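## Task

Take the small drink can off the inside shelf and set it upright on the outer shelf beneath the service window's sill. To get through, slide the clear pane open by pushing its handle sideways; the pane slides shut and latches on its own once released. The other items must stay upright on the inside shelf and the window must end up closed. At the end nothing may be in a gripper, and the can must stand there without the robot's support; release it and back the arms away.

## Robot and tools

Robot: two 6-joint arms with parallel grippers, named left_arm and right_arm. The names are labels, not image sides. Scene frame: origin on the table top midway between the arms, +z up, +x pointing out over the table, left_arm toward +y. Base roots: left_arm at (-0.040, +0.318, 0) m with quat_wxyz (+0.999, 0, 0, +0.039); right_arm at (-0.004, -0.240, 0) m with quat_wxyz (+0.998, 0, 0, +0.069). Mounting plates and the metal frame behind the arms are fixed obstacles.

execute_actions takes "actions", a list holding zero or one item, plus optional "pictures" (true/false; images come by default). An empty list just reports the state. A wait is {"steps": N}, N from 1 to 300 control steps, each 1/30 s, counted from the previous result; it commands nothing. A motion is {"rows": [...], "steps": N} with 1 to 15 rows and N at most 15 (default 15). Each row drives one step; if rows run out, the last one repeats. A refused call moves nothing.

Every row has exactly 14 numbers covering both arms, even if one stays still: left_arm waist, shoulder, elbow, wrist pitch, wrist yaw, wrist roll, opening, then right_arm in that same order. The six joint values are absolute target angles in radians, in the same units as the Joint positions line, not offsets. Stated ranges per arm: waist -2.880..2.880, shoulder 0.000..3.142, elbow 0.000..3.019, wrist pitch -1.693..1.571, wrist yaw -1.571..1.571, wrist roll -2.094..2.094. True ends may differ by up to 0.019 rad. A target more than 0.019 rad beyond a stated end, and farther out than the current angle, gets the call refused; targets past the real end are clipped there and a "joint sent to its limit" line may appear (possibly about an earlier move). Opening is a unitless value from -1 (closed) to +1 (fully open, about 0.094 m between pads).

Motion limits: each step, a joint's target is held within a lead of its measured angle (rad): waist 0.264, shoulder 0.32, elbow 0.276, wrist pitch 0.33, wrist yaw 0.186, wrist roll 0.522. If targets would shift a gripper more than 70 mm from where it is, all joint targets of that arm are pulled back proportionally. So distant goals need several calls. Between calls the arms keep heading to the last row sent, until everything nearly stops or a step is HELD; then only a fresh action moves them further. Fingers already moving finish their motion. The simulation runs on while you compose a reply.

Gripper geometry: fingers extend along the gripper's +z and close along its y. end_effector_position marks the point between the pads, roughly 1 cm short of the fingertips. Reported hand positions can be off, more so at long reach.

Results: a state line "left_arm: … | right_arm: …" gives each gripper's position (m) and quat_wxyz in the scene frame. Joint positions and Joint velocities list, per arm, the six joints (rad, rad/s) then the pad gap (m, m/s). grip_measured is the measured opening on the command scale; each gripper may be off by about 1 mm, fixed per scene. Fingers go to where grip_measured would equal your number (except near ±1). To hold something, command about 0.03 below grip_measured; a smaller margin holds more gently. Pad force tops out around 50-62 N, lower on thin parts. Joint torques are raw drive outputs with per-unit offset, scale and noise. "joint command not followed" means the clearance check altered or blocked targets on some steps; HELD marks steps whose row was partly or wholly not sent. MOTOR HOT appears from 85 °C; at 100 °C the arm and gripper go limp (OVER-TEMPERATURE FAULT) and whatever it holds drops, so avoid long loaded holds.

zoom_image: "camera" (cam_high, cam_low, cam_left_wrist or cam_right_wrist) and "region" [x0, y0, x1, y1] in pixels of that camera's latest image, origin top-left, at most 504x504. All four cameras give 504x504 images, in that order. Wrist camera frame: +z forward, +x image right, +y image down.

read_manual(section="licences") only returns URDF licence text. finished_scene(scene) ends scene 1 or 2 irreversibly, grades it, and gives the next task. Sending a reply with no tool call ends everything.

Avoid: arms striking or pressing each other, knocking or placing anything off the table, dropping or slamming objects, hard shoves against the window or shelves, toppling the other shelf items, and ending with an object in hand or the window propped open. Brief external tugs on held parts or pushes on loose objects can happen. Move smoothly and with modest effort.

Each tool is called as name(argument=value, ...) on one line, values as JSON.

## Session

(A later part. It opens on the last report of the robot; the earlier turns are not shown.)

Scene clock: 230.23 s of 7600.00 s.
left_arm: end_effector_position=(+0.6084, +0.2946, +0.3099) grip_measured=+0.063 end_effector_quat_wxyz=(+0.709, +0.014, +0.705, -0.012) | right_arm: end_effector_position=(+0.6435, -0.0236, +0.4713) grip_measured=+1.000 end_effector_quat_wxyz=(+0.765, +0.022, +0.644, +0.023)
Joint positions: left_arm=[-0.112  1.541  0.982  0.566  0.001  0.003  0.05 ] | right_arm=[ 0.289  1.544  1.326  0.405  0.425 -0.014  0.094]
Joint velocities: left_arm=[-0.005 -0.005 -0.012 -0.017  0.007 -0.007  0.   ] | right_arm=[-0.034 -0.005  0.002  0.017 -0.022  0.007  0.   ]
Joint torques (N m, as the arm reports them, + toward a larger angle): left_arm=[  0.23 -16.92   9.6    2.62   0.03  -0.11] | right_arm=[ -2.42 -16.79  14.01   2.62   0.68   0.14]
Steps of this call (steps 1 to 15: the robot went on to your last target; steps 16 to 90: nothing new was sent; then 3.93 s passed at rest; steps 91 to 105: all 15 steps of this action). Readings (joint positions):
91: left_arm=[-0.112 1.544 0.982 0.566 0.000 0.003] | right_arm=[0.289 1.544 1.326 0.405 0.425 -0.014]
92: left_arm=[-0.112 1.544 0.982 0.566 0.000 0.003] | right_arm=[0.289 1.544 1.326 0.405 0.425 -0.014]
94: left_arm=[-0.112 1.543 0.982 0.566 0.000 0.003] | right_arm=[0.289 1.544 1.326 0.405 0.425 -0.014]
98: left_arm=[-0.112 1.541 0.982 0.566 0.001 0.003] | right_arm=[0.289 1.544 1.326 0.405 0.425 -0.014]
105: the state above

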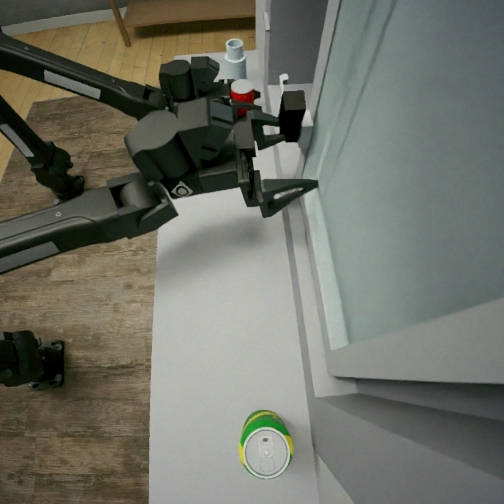

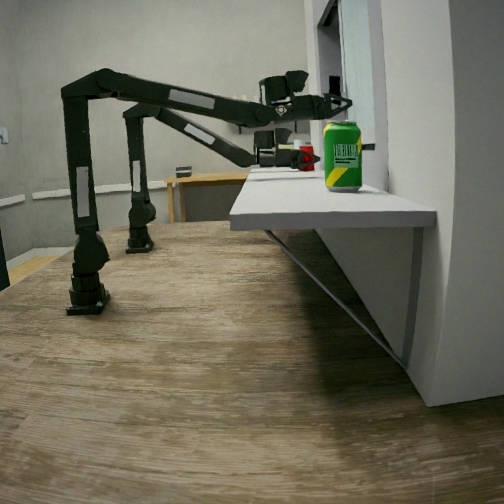

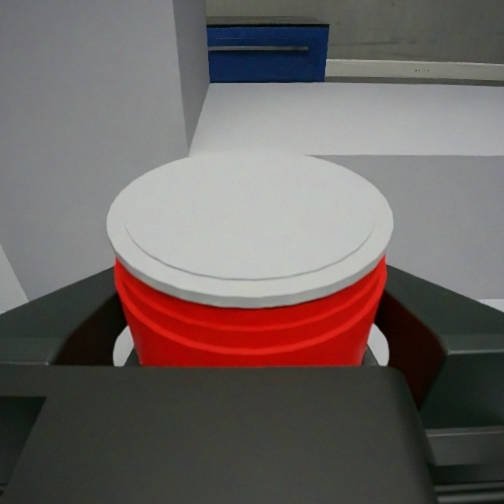

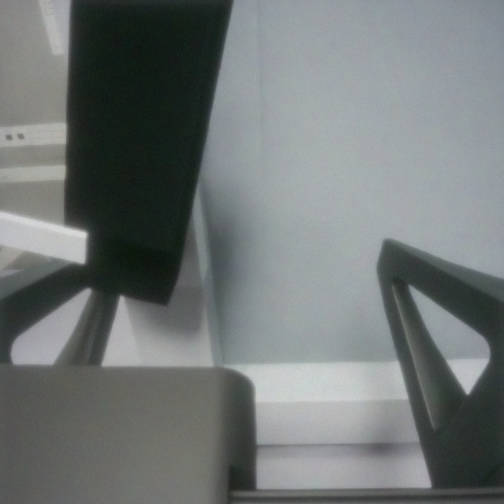

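Still no stall; close further.

execute_actions(actions=[{"rows":[[-0.105,1.53,1.005,0.58,0,0,0.0,0.25,1.55,1.39,0.42,0.44,0,1],[-0.105,1.53,1.005,0.58,0,0,-0.04,0.25,1.55,1.39,0.42,0.44,0,1],[-0.105,1.53,1.005,0.58,0,0,-0.08,0.25,1.55,1.39,0.42,0.44,0,1],[-0.105,1.53,1.005,0.58,0,0,-0.12,0.25,1.55,1.39,0.42,0.44,0,1]],"steps":12}], pictures=false)

Scene clock: 240.07 s of 7600.00 s.
left_arm: end_effector_position=(+0.6084, +0.2946, +0.3099) grip_measured=+0.028 end_effector_quat_wxyz=(+0.709, +0.014, +0.705, -0.012) | right_arm: end_effector_position=(+0.6435, -0.0236, +0.4713) grip_measured=+1.000 end_effector_quat_wxyz=(+0.765, +0.022, +0.644, +0.023)
Joint positions: left_arm=[-0.112  1.541  0.982  0.566  0.001  0.003  0.048] | right_arm=[ 0.289  1.544  1.326  0.405  0.425 -0.014  0.094]
Joint velocities: left_arm=[ 0.005 -0.005  0.017 -0.017  0.007 -0.022 -0.   ] | right_arm=[ 0.005 -0.005 -0.002 -0.002 -0.022  0.081  0.   ]
Joint torques (N m, as the arm reports them, + toward a larger angle): left_arm=[  0.26 -16.95   9.61   2.61   0.03  -0.11] | right_arm=[ -2.91 -16.25  14.21   2.52   0.69   0.21]
Steps of this call (steps 1 to 15: the robot went on to your last target; steps 16 to 90: nothing new was sent; then 6.43 s passed at rest; steps 91 to 102: all 12 steps of this action). Readings (joint positions):
91: left_arm=[-0.112 1.541 0.982 0.566 0.001 0.003] | right_arm=[0.289 1.544 1.326 0.405 0.425 -0.014]
92: left_arm=[-0.112 1.541 0.982 0.566 0.001 0.003] | right_arm=[0.289 1.544 1.326 0.405 0.425 -0.014]
94: left_arm=[-0.112 1.541 0.982 0.566 0.001 0.003] | right_arm=[0.289 1.544 1.326 0.405 0.425 -0.014]
98: left_arm=[-0.112 1.541 0.982 0.566 0.001 0.003] | right_arm=[0.289 1.544 1.326 0.405 0.425 -0.014]
102: the state above

Stall at .028. Grip −.005 and lift.

execute_actions(actions=[{"rows":[[-0.105,1.53,1.03,0.55,0,0,-0.005,0.25,1.55,1.39,0.42,0.44,0,1],[-0.105,1.51,1.07,0.49,0,0,-0.005,0.25,1.55,1.39,0.42,0.44,0,1],[-0.105,1.48,1.1,0.43,0,0,-0.005,0.25,1.55,1.39,0.42,0.44,0,1],[-0.105,1.45,1.14,0.36,0,0,-0.005,0.25,1.55,1.39,0.42,0.44,0,1],[-0.11,1.41,1.18,0.29,0,0,-0.005,0.25,1.55,1.39,0.42,0.44,0,1],[-0.13,1.37,1.22,0.23,0,0,-0.005,0.25,1.55,1.39,0.42,0.44,0,1],[-0.15,1.33,1.26,0.18,0,0,-0.005,0.25,1.55,1.39,0.42,0.44,0,1],[-0.17,1.3,1.3,0.14,0,0,-0.005,0.25,1.55,1.39,0.42,0.44,0,1],[-0.19,1.28,1.33,0.12,0,0,-0.005,0.25,1.55,1.39,0.42,0.44,0,1]],"steps":15}])

Scene clock: 251.90 s of 7600.00 s.
left_arm: end_effector_position=(+0.5952, +0.2798, +0.3908) grip_measured=+0.028 end_effector_quat_wxyz=(+0.681, +0.023, +0.732, -0.019) | right_arm: end_effector_position=(+0.6435, -0.0236, +0.4713) grip_measured=+1.000 end_effector_quat_wxyz=(+0.765, +0.022, +0.644, +0.023)
Joint positions: left_arm=[-0.136  1.398  1.115  0.211  0.001  0.003  0.048] | right_arm=[ 0.289  1.544  1.326  0.405  0.425 -0.014  0.094]
Joint velocities: left_arm=[-0.151 -0.308  0.291 -0.408 -0.007 -0.022  0.   ] | right_arm=[-0.005  0.005 -0.027 -0.002  0.022  0.007  0.   ]
Joint torques (N m, as the arm reports them, + toward a larger angle): left_arm=[ -0.87 -16.47  13.42   2.21   0.06  -0.09] | right_arm=[ -2.47 -15.32  13.95   2.56   0.64   0.23]
Steps of this call (steps 1 to 15: the robot went on to your last target; steps 16 to 90: nothing new was sent; then 8.33 s passed at rest; steps 91 to 105: all 15 steps of this action). Readings (joint positions):
91: left_arm=[-0.112 1.541 0.983 0.565 0.001 0.003] | right_arm=[0.289 1.544 1.326 0.405 0.425 -0.014]
92: left_arm=[-0.112 1.539 0.987 0.553 0.001 0.003] | right_arm=[0.289 1.544 1.326 0.405 0.425 -0.014]
94: left_arm=[-0.112 1.529 1.012 0.475 0.001 0.003] | right_arm=[0.289 1.544 1.326 0.405 0.425 -0.014]
98: left_arm=[-0.113 1.488 1.054 0.344 0.001 0.003] | right_arm=[0.289 1.544 1.326 0.405 0.425 -0.014]
105: the state above

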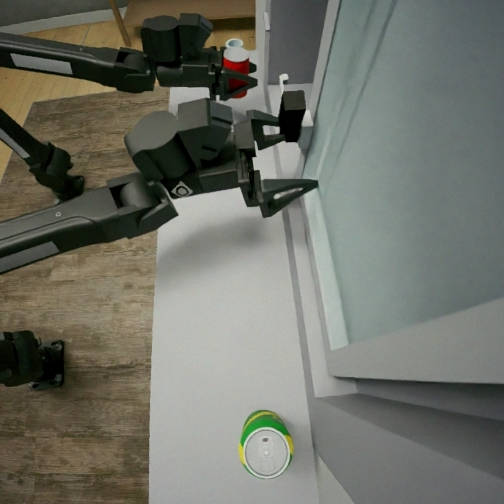

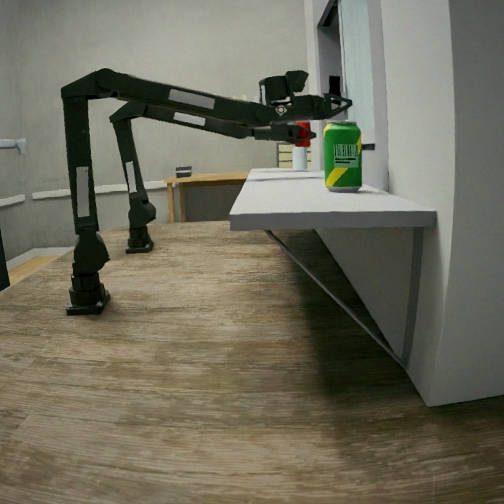

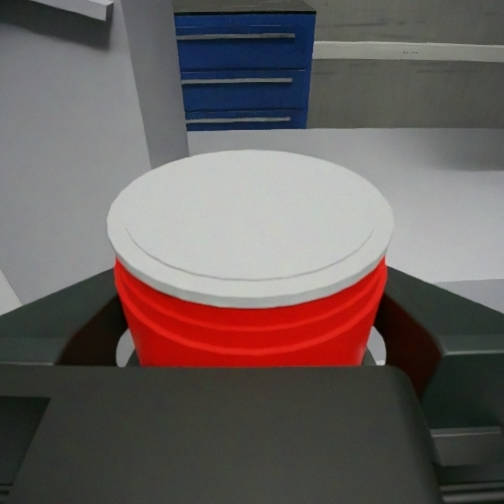

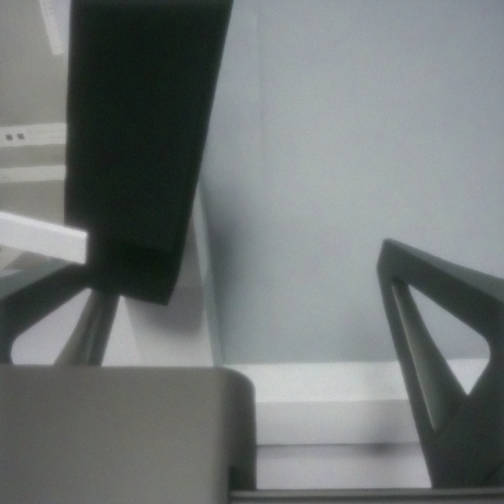

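execute_actions(actions=[{"rows":[[-0.21,1.28,1.36,0.11,0,0,-0.005,0.25,1.55,1.39,0.42,0.44,0,1],[-0.23,1.3,1.4,0.11,0,0,-0.005,0.25,1.55,1.39,0.42,0.44,0,1],[-0.25,1.32,1.43,0.11,0,0,-0.005,0.25,1.55,1.39,0.42,0.44,0,1],[-0.265,1.35,1.46,0.11,0,0,-0.005,0.25,1.55,1.39,0.42,0.44,0,1],[-0.265,1.4,1.49,0.11,0,0,-0.005,0.25,1.55,1.39,0.42,0.44,0,1]],"steps":12}])

Scene clock: 261.37 s of 7600.00 s.
left_arm: end_effector_position=(+0.6004, +0.1898, +0.5663) grip_measured=+0.028 end_effector_quat_wxyz=(+0.753, +0.065, +0.650, -0.073) | right_arm: end_effector_position=(+0.6435, -0.0236, +0.4713) grip_measured=+1.000 end_effector_quat_wxyz=(+0.765, +0.022, +0.644, +0.023)
Joint positions: left_arm=[-0.274  1.408  1.448  0.106  0.001  0.003  0.048] | right_arm=[ 0.289  1.544  1.326  0.405  0.425 -0.014  0.094]
Joint velocities: left_arm=[-0.005  0.132  0.017 -0.032  0.007 -0.081 -0.001] | right_arm=[-0.005 -0.005  0.002 -0.002  0.022 -0.022  0.   ]
Joint torques (N m, as the arm reports them, + toward a larger angle): left_arm=[  0.94 -16.91  12.15   2.18   0.06  -0.1 ] | right_arm=[ -2.48 -16.19  14.08   2.37   0.67   0.21]
Steps of this call (steps 1 to 45: the robot went on to your last target; steps 46 to 140: nothing new was sent; then 4.40 s passed at rest; steps 141 to 152: all 12 steps of this action). Readings (joint positions):
141: left_arm=[-0.183 1.282 1.317 0.118 0.001 0.003] | right_arm=[0.289 1.544 1.326 0.405 0.425 -0.014]
142: left_arm=[-0.186 1.283 1.319 0.115 -0.000 0.003] | right_arm=[0.289 1.544 1.326 0.405 0.425 -0.014]
144: left_arm=[-0.204 1.296 1.341 0.109 -0.002 0.003] | right_arm=[0.289 1.544 1.326 0.405 0.425 -0.014]
148: left_arm=[-0.256 1.376 1.441 0.109 -0.000 0.003] | right_arm=[0.289 1.544 1.326 0.405 0.425 -0.014]
152: the state above

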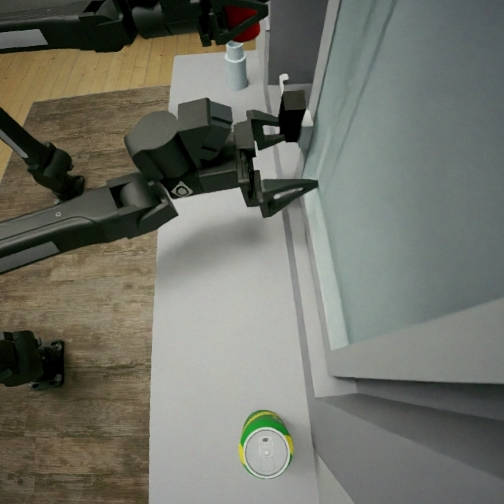

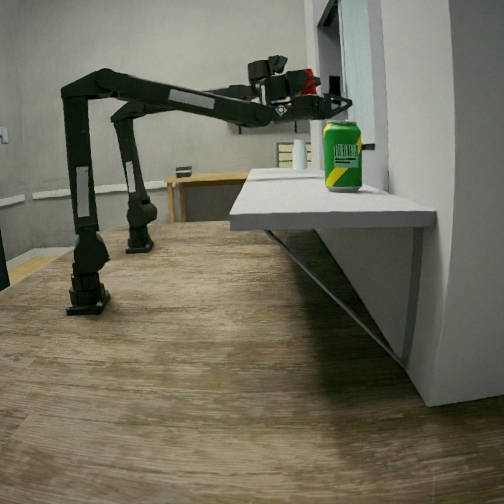

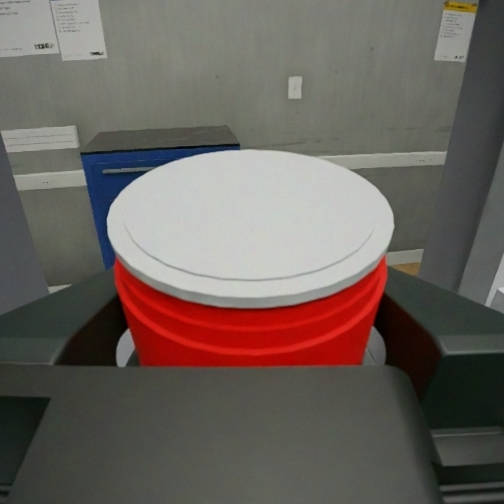

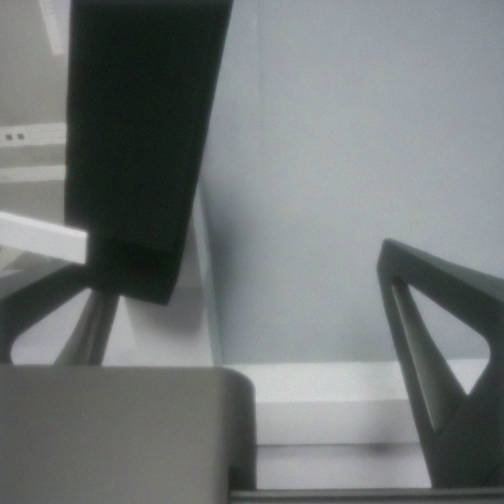

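execute_actions(actions=[{"rows":[[-0.255,1.45,1.5,0.06,0,0,-0.005,0.25,1.55,1.39,0.42,0.44,0,1],[-0.255,1.5,1.54,0.03,0,0,-0.005,0.25,1.55,1.39,0.42,0.44,0,1],[-0.255,1.55,1.59,0.01,0,0,-0.005,0.25,1.55,1.39,0.42,0.44,0,1],[-0.255,1.6,1.64,0.01,0,0,-0.005,0.25,1.55,1.39,0.42,0.44,0,1],[-0.255,1.64,1.69,0.01,0,0,-0.005,0.25,1.55,1.39,0.42,0.44,0,1],[-0.255,1.68,1.74,0.01,0,0,-0.005,0.25,1.55,1.39,0.42,0.44,0,1],[-0.255,1.72,1.78,0.01,0,0,-0.005,0.25,1.55,1.39,0.42,0.44,0,1]],"steps":12}])

Scene clock: 272.30 s of 7600.00 s.
left_arm: end_effector_position=(+0.7280, +0.1726, +0.4957) grip_measured=+0.028 end_effector_quat_wxyz=(+0.708, +0.067, +0.700, -0.065) | right_arm: end_effector_position=(+0.6435, -0.0236, +0.4713) grip_measured=+1.000 end_effector_quat_wxyz=(+0.765, +0.022, +0.644, +0.023)
Joint positions: left_arm=[-0.264  1.742  1.744  0.01   0.001  0.003  0.048] | right_arm=[ 0.289  1.544  1.326  0.405  0.425 -0.014  0.094]
Joint velocities: left_arm=[-0.005  0.484 -0.007 -0.188 -0.051 -0.007 -0.001] | right_arm=[-0.005 -0.005 -0.002 -0.017 -0.022 -0.037  0.   ]
Joint torques (N m, as the arm reports them, + toward a larger angle): left_arm=[  0.32 -26.91  11.79   2.62   0.04  -0.11] | right_arm=[ -2.04 -16.    14.04   2.42   0.65   0.24]
Steps of this call (steps 1 to 15: the robot went on to your last target; steps 16 to 90: nothing new was sent; then 7.53 s passed at rest; steps 91 to 102: all 12 steps of this action). Readings (joint positions):
91: left_arm=[-0.272 1.416 1.449 0.099 0.001 0.003] | right_arm=[0.289 1.544 1.326 0.405 0.425 -0.014]
92: left_arm=[-0.272 1.421 1.456 0.081 0.001 0.003] | right_arm=[0.289 1.544 1.326 0.405 0.425 -0.014]
94: left_arm=[-0.269 1.462 1.507 0.039 0.001 0.003] | right_arm=[0.289 1.544 1.326 0.405 0.425 -0.014]
98: left_arm=[-0.265 1.642 1.707 0.022 0.001 0.003] | right_arm=[0.289 1.544 1.326 0.405 0.425 -0.014]
102: the state above

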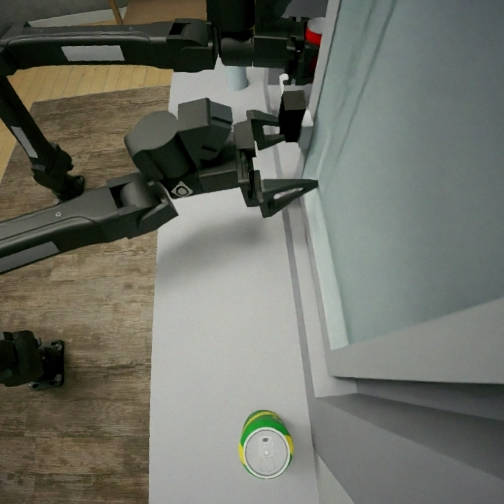

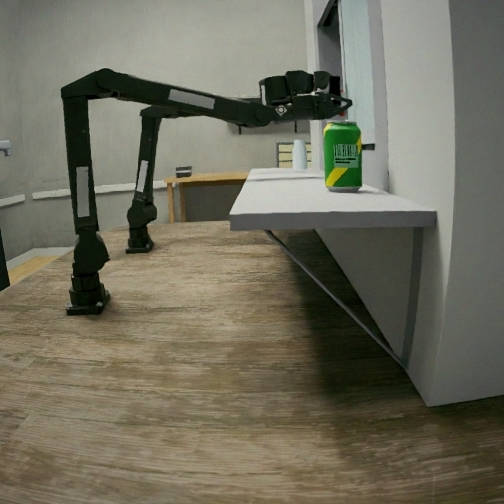

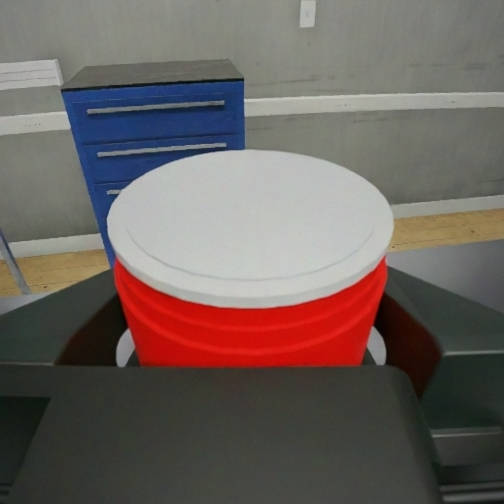

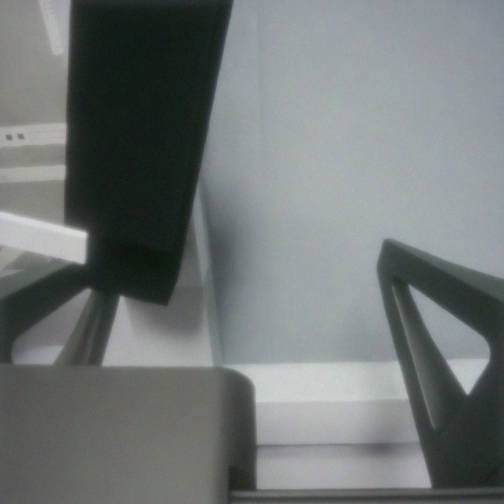

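execute_actions(actions=[{"rows":[[-0.25,1.76,1.83,0.0,0,0,-0.005,0.25,1.55,1.39,0.42,0.44,0,1],[-0.25,1.79,1.87,0.0,0,0,-0.005,0.25,1.55,1.39,0.42,0.44,0,1],[-0.25,1.82,1.92,0.0,0,0,-0.005,0.25,1.55,1.39,0.42,0.44,0,1],[-0.25,1.85,1.97,0.0,0,0,-0.005,0.25,1.55,1.39,0.42,0.44,0,1],[-0.25,1.88,2.01,0.0,0,0,-0.005,0.25,1.55,1.39,0.42,0.44,0,1],[-0.25,1.91,2.04,-0.01,0,0,-0.005,0.25,1.55,1.39,0.42,0.44,0,1],[-0.25,1.94,2.04,0.0,0,0,-0.005,0.25,1.55,1.39,0.42,0.44,0,1]],"steps":13}])

Scene clock: 282.03 s of 7600.00 s.
left_arm: end_effector_position=(+0.7941, +0.1634, +0.4981) grip_measured=+0.028 end_effector_quat_wxyz=(+0.725, +0.064, +0.683, -0.065) | right_arm: end_effector_position=(+0.6435, -0.0236, +0.4713) grip_measured=+1.000 end_effector_quat_wxyz=(+0.765, +0.022, +0.644, +0.023)
Joint positions: left_arm=[-0.26   1.938  2.001 -0.005  0.001  0.003  0.048] | right_arm=[ 0.289  1.544  1.326  0.405  0.425 -0.014  0.094]
Joint velocities: left_arm=[-0.015  0.239 -0.007 -0.007  0.007 -0.066  0.   ] | right_arm=[ 0.015  0.015 -0.017 -0.002 -0.066 -0.007  0.   ]
Joint torques (N m, as the arm reports them, + toward a larger angle): left_arm=[  0.54 -26.69  11.95   2.29   0.05  -0.11] | right_arm=[ -1.84 -16.72  14.01   2.76   0.64   0.23]
Steps of this call (steps 1 to 30: the robot went on to your last target; steps 31 to 90: nothing new was sent; then 6.30 s passed at rest; steps 91 to 103: all 13 steps of this action). Readings (joint positions):
91: left_arm=[-0.263 1.736 1.746 -0.001 0.001 0.003] | right_arm=[0.289 1.544 1.326 0.405 0.425 -0.014]
92: left_arm=[-0.263 1.742 1.757 -0.002 0.001 0.003] | right_arm=[0.289 1.544 1.326 0.405 0.425 -0.014]
94: left_arm=[-0.263 1.778 1.819 -0.004 0.001 0.003] | right_arm=[0.289 1.544 1.326 0.405 0.425 -0.014]
98: left_arm=[-0.261 1.886 1.987 -0.005 0.001 0.003] | right_arm=[0.289 1.544 1.326 0.405 0.425 -0.014]
103: the state above

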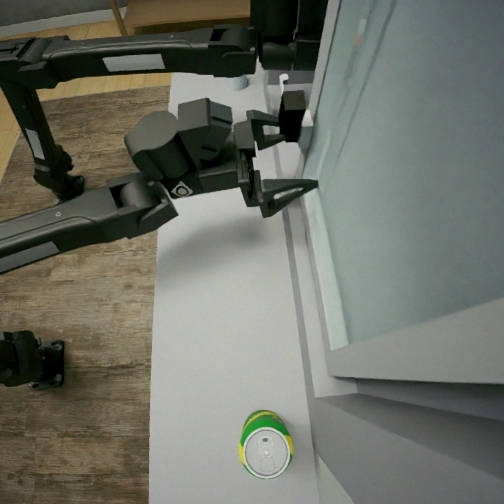

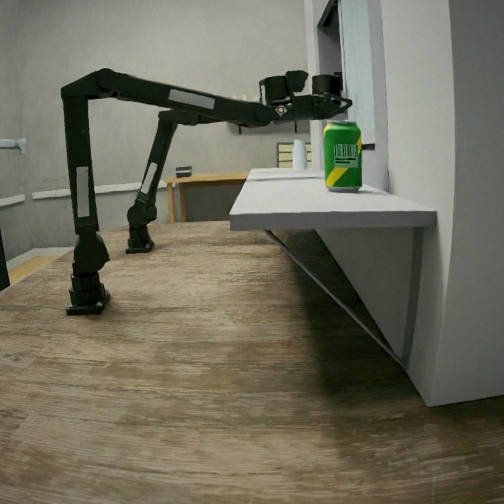

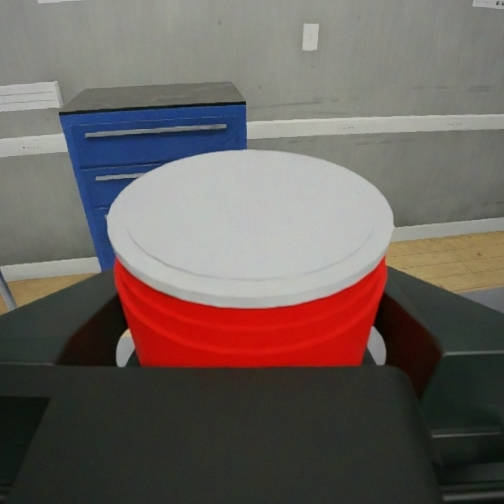

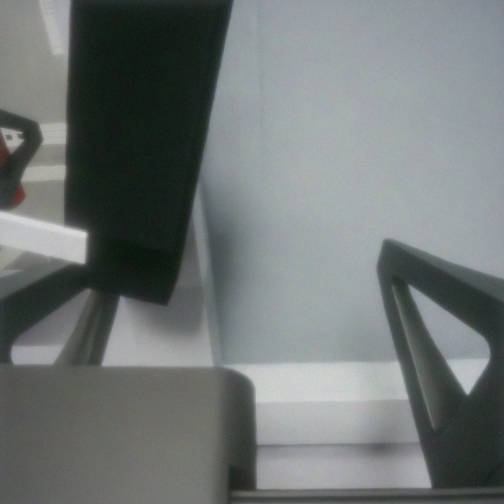

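execute_actions(actions=[{"rows":[[-0.25,1.97,2.06,0.02,0,0,-0.005,0.25,1.55,1.39,0.42,0.44,0,1],[-0.25,2.0,2.06,0.04,0,0,-0.005,0.25,1.55,1.39,0.42,0.44,0,1],[-0.25,2.03,2.07,0.06,0,0,-0.005,0.25,1.55,1.39,0.42,0.44,0,1],[-0.25,2.06,2.07,0.08,0,0,-0.005,0.25,1.55,1.39,0.42,0.44,0,1],[-0.25,2.09,2.07,0.1,0,0,-0.005,0.25,1.55,1.39,0.42,0.44,0,1],[-0.25,2.12,2.07,0.11,0,0,-0.005,0.25,1.55,1.39,0.42,0.44,0,1]],"steps":13}])

Scene clock: 290.93 s of 7600.00 s.
left_arm: end_effector_position=(+0.8528, +0.1526, +0.3786) grip_measured=+0.028 end_effector_quat_wxyz=(+0.703, +0.066, +0.705, -0.064) | right_arm: end_effector_position=(+0.6435, -0.0236, +0.4713) grip_measured=+1.000 end_effector_quat_wxyz=(+0.765, +0.022, +0.644, +0.023)
Joint positions: left_arm=[-0.26   2.133  2.04   0.09   0.001  0.003  0.048] | right_arm=[ 0.289  1.544  1.326  0.405  0.425 -0.014  0.094]
Joint velocities: left_arm=[ 0.005  0.425 -0.002 -0.012 -0.037  0.037 -0.   ] | right_arm=[-0.005 -0.024 -0.022 -0.002 -0.007 -0.095  0.   ]
Joint torques (N m, as the arm reports them, + toward a larger angle): left_arm=[  0.46 -32.04  11.25   2.79   0.05  -0.11] | right_arm=[ -2.67 -17.16  13.92   2.49   0.68   0.18]
Steps of this call (steps 1 to 30: the robot went on to your last target; steps 31 to 90: nothing new was sent; then 5.47 s passed at rest; steps 91 to 103: all 13 steps of this action). Readings (joint positions):
91: left_arm=[-0.260 1.959 2.001 -0.005 0.001 0.003] | right_arm=[0.289 1.544 1.326 0.405 0.425 -0.014]
92: left_arm=[-0.260 1.961 2.001 -0.001 0.001 0.003] | right_arm=[0.289 1.544 1.326 0.405 0.425 -0.014]
94: left_arm=[-0.260 1.977 2.013 0.025 0.001 0.003] | right_arm=[0.289 1.544 1.326 0.405 0.425 -0.014]
98: left_arm=[-0.260 2.046 2.040 0.088 0.001 0.003] | right_arm=[0.289 1.544 1.326 0.405 0.425 -0.014]
103: the state above

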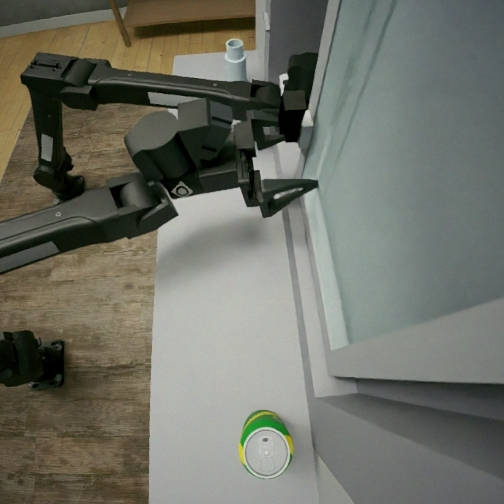

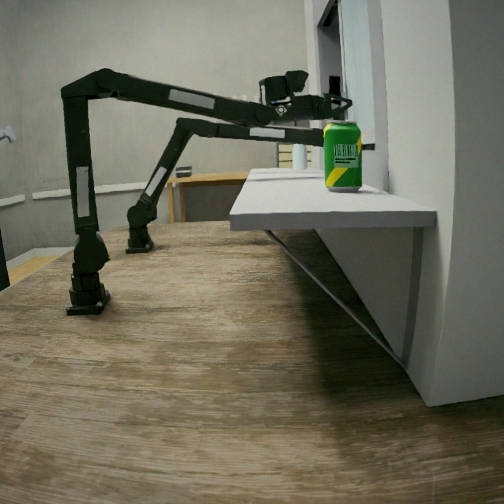

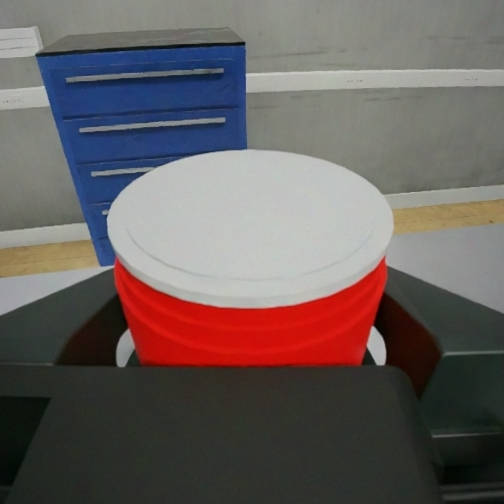

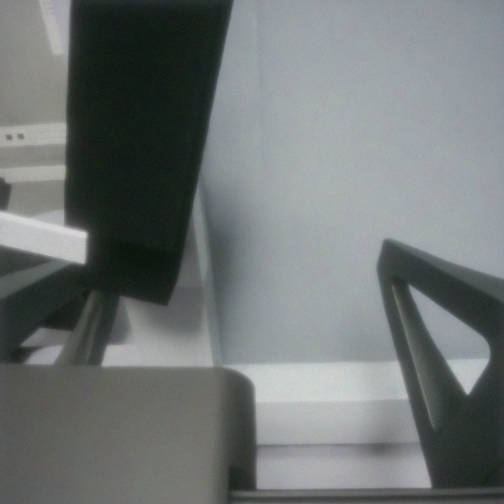

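execute_actions(actions=[{"rows":[[-0.25,2.13,2.05,0.12,0,0,-0.005,0.25,1.55,1.39,0.42,0.44,0,1]],"steps":10}])

Scene clock: 298.73 s of 7600.00 s.
left_arm: end_effector_position=(+0.8554, +0.1528, +0.3710) grip_measured=+0.028 end_effector_quat_wxyz=(+0.702, +0.066, +0.707, -0.063) | right_arm: end_effector_position=(+0.6435, -0.0236, +0.4713) grip_measured=+1.000 end_effector_quat_wxyz=(+0.765, +0.022, +0.644, +0.023)
Joint positions: left_arm=[-0.259  2.143  2.041  0.094  0.001  0.003  0.048] | right_arm=[ 0.289  1.544  1.326  0.405  0.425 -0.014  0.094]
Joint velocities: left_arm=[-0.015 -0.024 -0.012  0.017  0.007  0.007  0.   ] | right_arm=[-0.005  0.005 -0.007 -0.002 -0.037  0.037  0.   ]
Joint torques (N m, as the arm reports them, + toward a larger angle): left_arm=[  0.42 -29.87   9.72   3.02   0.05  -0.11] | right_arm=[ -3.2  -16.36  13.9    2.32   0.72   0.15]
Steps of this call (steps 1 to 30: the robot went on to your last target; steps 31 to 90: nothing new was sent; then 4.47 s passed at rest; steps 91 to 100: all 10 steps of this action). Readings (joint positions):
91: left_arm=[-0.259 2.143 2.041 0.094 0.001 0.003] | right_arm=[0.289 1.544 1.326 0.405 0.425 -0.014]
92: left_arm=[-0.259 2.143 2.041 0.094 0.001 0.003] | right_arm=[0.289 1.544 1.326 0.405 0.425 -0.014]
94: left_arm=[-0.259 2.143 2.041 0.094 0.001 0.003] | right_arm=[0.289 1.544 1.326 0.405 0.425 -0.014]
98: left_arm=[-0.259 2.143 2.041 0.094 0.001 0.003] | right_arm=[0.289 1.544 1.326 0.405 0.425 -0.014]
100: the state above

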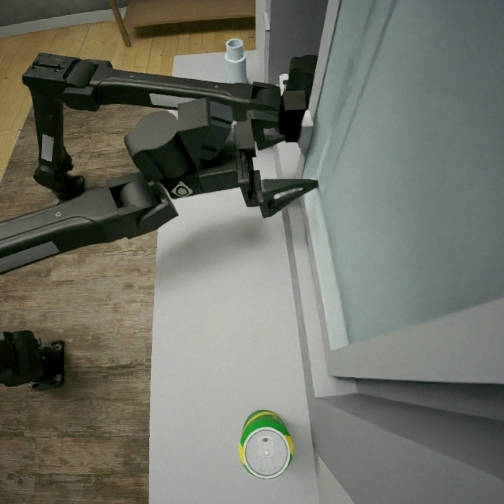

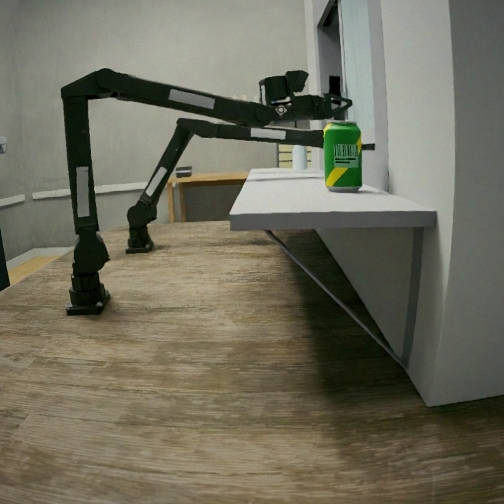

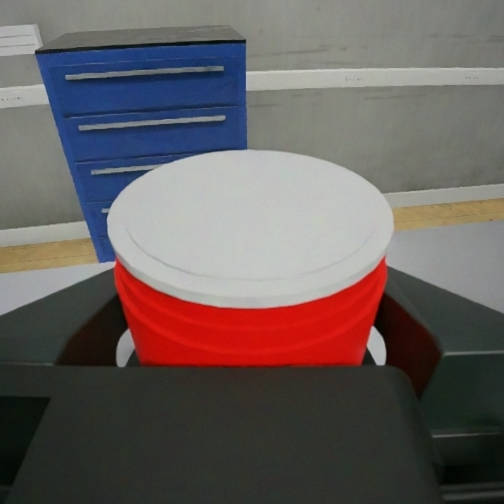

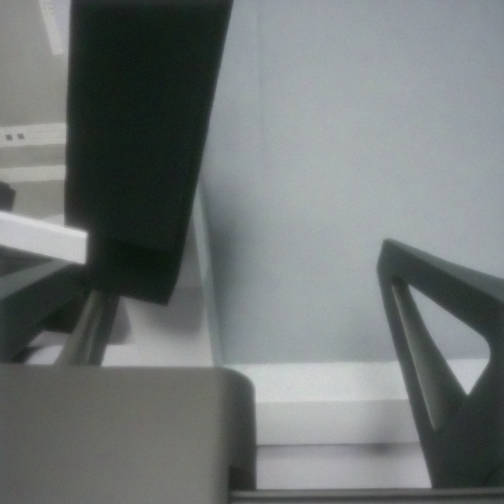

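execute_actions(actions=[{"rows":[[-0.25,2.13,2.02,0.13,0,0,-0.005,0.25,1.55,1.39,0.42,0.44,0,1],[-0.25,2.13,2.0,0.14,0,0,-0.005,0.25,1.55,1.39,0.42,0.44,0,1],[-0.25,2.13,1.985,0.15,0,0,-0.005,0.25,1.55,1.39,0.42,0.44,0,1],[-0.25,2.13,1.97,0.16,0,0,-0.005,0.25,1.55,1.39,0.42,0.44,0,1]],"steps":12}])

Scene clock: 307.20 s of 7600.00 s.
left_arm: end_effector_position=(+0.8475, +0.1543, +0.3698) grip_measured=+0.028 end_effector_quat_wxyz=(+0.709, +0.065, +0.699, -0.064) | right_arm: end_effector_position=(+0.6435, -0.0236, +0.4713) grip_measured=+1.000 end_effector_quat_wxyz=(+0.765, +0.022, +0.644, +0.023)
Joint positions: left_arm=[-0.259  2.12   1.985  0.15   0.001  0.003  0.048] | right_arm=[ 0.289  1.544  1.326  0.405  0.425 -0.014  0.094]
Joint velocities: left_arm=[-0.005  0.005 -0.007 -0.007 -0.007 -0.051  0.001] | right_arm=[-0.005 -0.015  0.002 -0.012 -0.007 -0.007  0.   ]
Joint torques (N m, as the arm reports them, + toward a larger angle): left_arm=[  0.34 -27.08   7.97   2.51   0.05  -0.11] | right_arm=[ -1.79 -16.19  13.95   2.43   0.7    0.25]
Steps of this call (steps 1 to 15: the robot went on to your last target; steps 16 to 90: nothing new was sent; then 5.07 s passed at rest; steps 91 to 102: all 12 steps of this action). Readings (joint positions):
91: left_arm=[-0.259 2.143 2.037 0.097 0.001 0.003] | right_arm=[0.289 1.544 1.326 0.405 0.425 -0.014]
92: left_arm=[-0.259 2.141 2.028 0.105 0.001 0.003] | right_arm=[0.289 1.544 1.326 0.405 0.425 -0.014]
94: left_arm=[-0.259 2.132 2.008 0.129 0.001 0.003] | right_arm=[0.289 1.544 1.326 0.405 0.425 -0.014]
98: left_arm=[-0.259 2.120 1.986 0.147 0.001 0.003] | right_arm=[0.289 1.544 1.326 0.405 0.425 -0.014]
102: the state above

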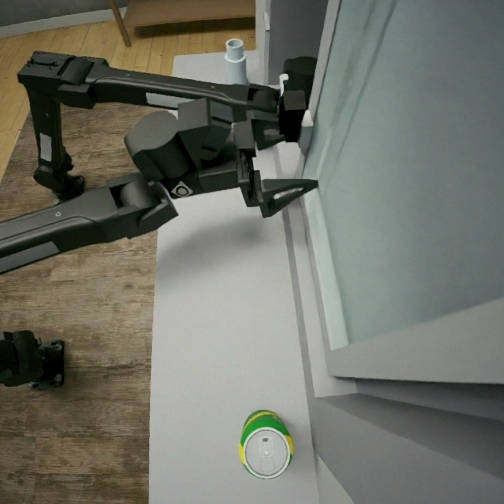

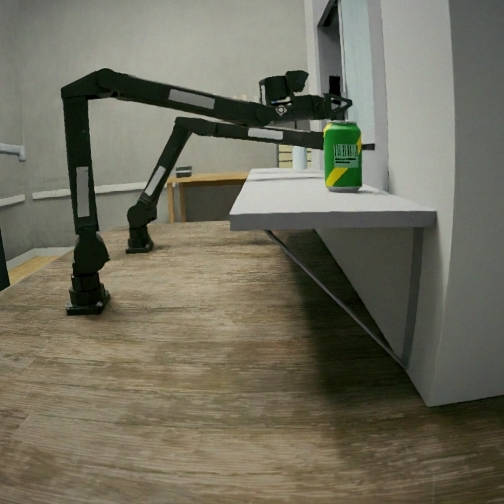

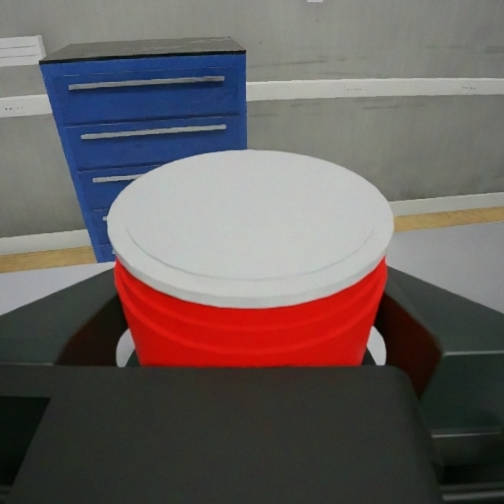

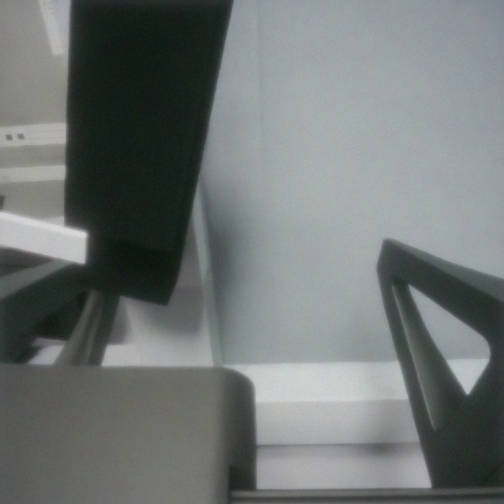

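execute_actions(actions=[{"rows":[[-0.25,2.12,1.98,0.12,0,0,-0.005,0.25,1.55,1.39,0.42,0.44,0,1],[-0.25,2.12,1.98,0.09,0,0,-0.005,0.25,1.55,1.39,0.42,0.44,0,1],[-0.25,2.12,1.98,0.06,0,0,-0.005,0.25,1.55,1.39,0.42,0.44,0,1],[-0.25,2.12,1.98,0.03,0,0,-0.005,0.25,1.55,1.39,0.42,0.44,0,1]],"steps":12}])

Scene clock: 321.33 s of 7600.00 s.
left_arm: end_effector_position=(+0.8428, +0.1551, +0.3610) grip_measured=+0.028 end_effector_quat_wxyz=(+0.681, +0.067, +0.727, -0.061) | right_arm: end_effector_position=(+0.6435, -0.0236, +0.4713) grip_measured=+1.000 end_effector_quat_wxyz=(+0.765, +0.022, +0.644, +0.023)
Joint positions: left_arm=[-0.259  2.103  1.985  0.052  0.001  0.003  0.048] | right_arm=[ 0.289  1.544  1.326  0.405  0.425 -0.014  0.094]
Joint velocities: left_arm=[-0.005  0.015  0.007  0.002 -0.022 -0.022  0.   ] | right_arm=[-0.005 -0.015 -0.002  0.002  0.037  0.022  0.   ]
Joint torques (N m, as the arm reports them, + toward a larger angle): left_arm=[  0.46 -26.13   8.73   1.38   0.05  -0.11] | right_arm=[ -2.08 -16.35  13.88   2.47   0.67   0.2 ]
Steps of this call (steps 1 to 15: the robot went on to your last target; steps 16 to 90: nothing new was sent; then 10.73 s passed at rest; steps 91 to 102: all 12 steps of this action). Readings (joint positions):
91: left_arm=[-0.259 2.120 1.985 0.148 0.001 0.003] | right_arm=[0.289 1.544 1.326 0.405 0.425 -0.014]
92: left_arm=[-0.259 2.118 1.985 0.138 0.001 0.003] | right_arm=[0.289 1.544 1.326 0.405 0.425 -0.014]
94: left_arm=[-0.259 2.112 1.985 0.100 0.001 0.003] | right_arm=[0.289 1.544 1.326 0.405 0.425 -0.014]
98: left_arm=[-0.259 2.103 1.985 0.055 0.001 0.003] | right_arm=[0.289 1.544 1.326 0.405 0.425 -0.014]
102: the state above

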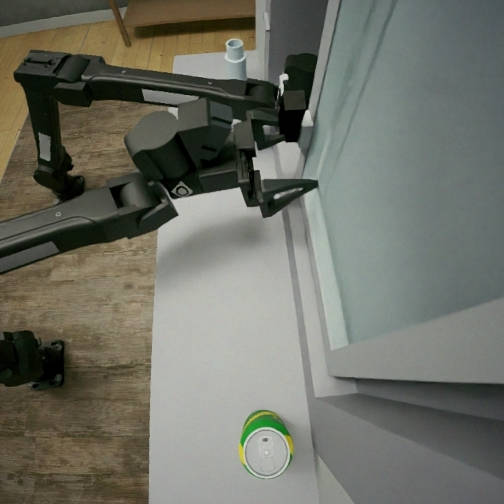

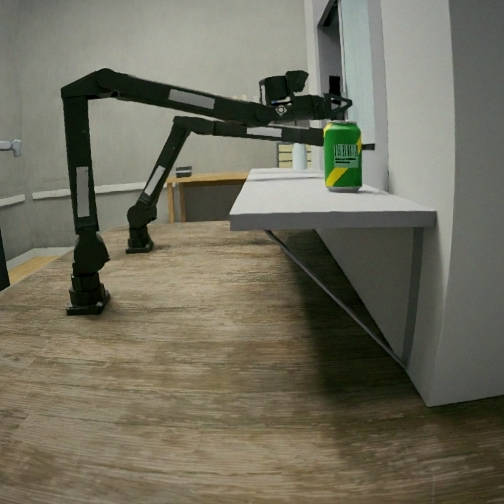

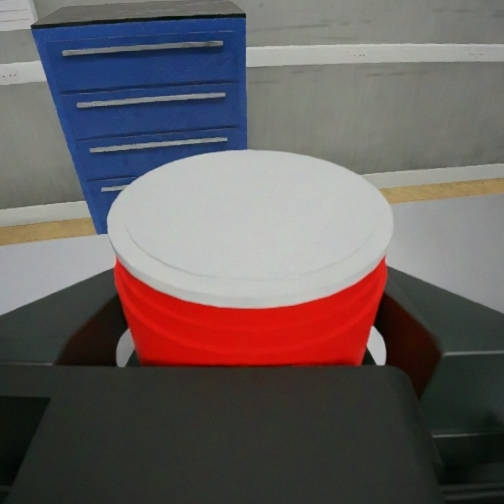

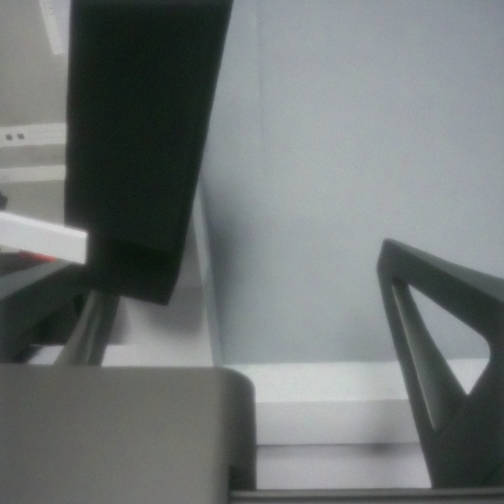

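execute_actions(actions=[{"rows":[[-0.25,2.09,1.985,0.06,0,0,0.04,0.25,1.55,1.39,0.42,0.44,0,1],[-0.25,2.09,1.985,0.06,0,0,0.08,0.25,1.55,1.39,0.42,0.44,0,1],[-0.25,2.09,1.985,0.06,0,0,0.15,0.25,1.55,1.39,0.42,0.44,0,1],[-0.25,2.09,1.985,0.06,0,0,0.3,0.25,1.55,1.39,0.42,0.44,0,1],[-0.25,2.09,1.985,0.06,0,0,0.6,0.25,1.55,1.39,0.42,0.44,0,1],[-0.25,2.09,1.985,0.06,0,0,1,0.25,1.55,1.39,0.42,0.44,0,1]],"steps":13}])

Scene clock: 327.90 s of 7600.00 s.
left_arm: end_effector_position=(+0.8424, +0.1559, +0.3632) grip_measured=+1.000 end_effector_quat_wxyz=(+0.682, +0.066, +0.726, -0.060) | right_arm: end_effector_position=(+0.6435, -0.0236, +0.4713) grip_measured=+1.000 end_effector_quat_wxyz=(+0.765, +0.022, +0.644, +0.023)
Joint positions: left_arm=[-0.259  2.101  1.985  0.053 -0.003  0.003  0.094] | right_arm=[ 0.289  1.544  1.326  0.405  0.425 -0.014  0.094]
Joint velocities: left_arm=[-0.005  0.005 -0.027 -0.022 -0.007 -0.022  0.   ] | right_arm=[ 0.005  0.005 -0.007 -0.002 -0.066 -0.037  0.   ]
Joint torques (N m, as the arm reports them, + toward a larger angle): left_arm=[  0.4  -28.88   9.13   2.37   0.21  -0.11] | right_arm=[ -3.24 -16.77  13.84   2.61   0.72   0.22]
Steps of this call (steps 1 to 15: the robot went on to your last target; steps 16 to 90: nothing new was sent; then 3.13 s passed at rest; steps 91 to 103: all 13 steps of this action). Readings (joint positions):
91: left_arm=[-0.259 2.101 1.985 0.053 -0.000 0.003] | right_arm=[0.289 1.544 1.326 0.405 0.425 -0.014]
92: left_arm=[-0.259 2.101 1.985 0.053 -0.002 0.003] | right_arm=[0.289 1.544 1.326 0.405 0.425 -0.014]
94: left_arm=[-0.259 2.101 1.985 0.053 -0.002 0.003] | right_arm=[0.289 1.544 1.326 0.405 0.425 -0.014]
98: left_arm=[-0.259 2.101 1.985 0.053 -0.003 0.003] | right_arm=[0.289 1.544 1.326 0.405 0.425 -0.014]
103: the state above

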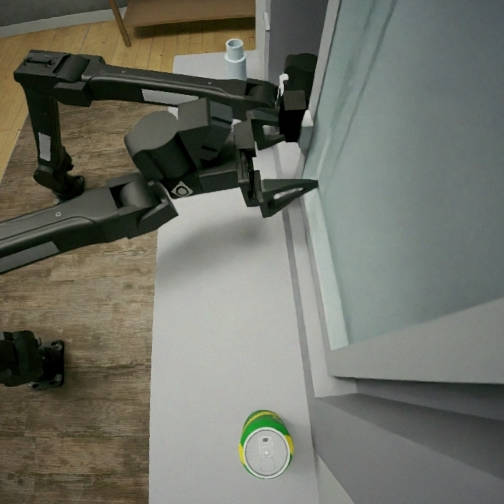

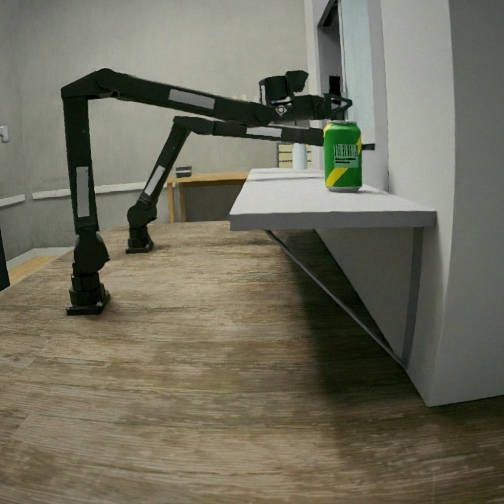

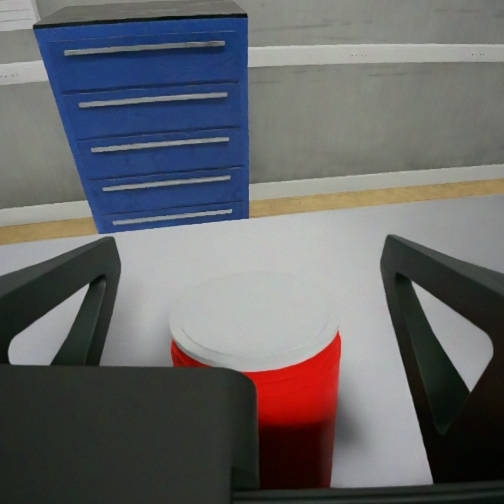

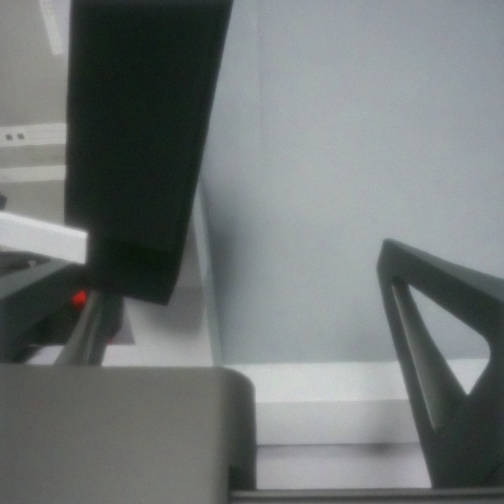

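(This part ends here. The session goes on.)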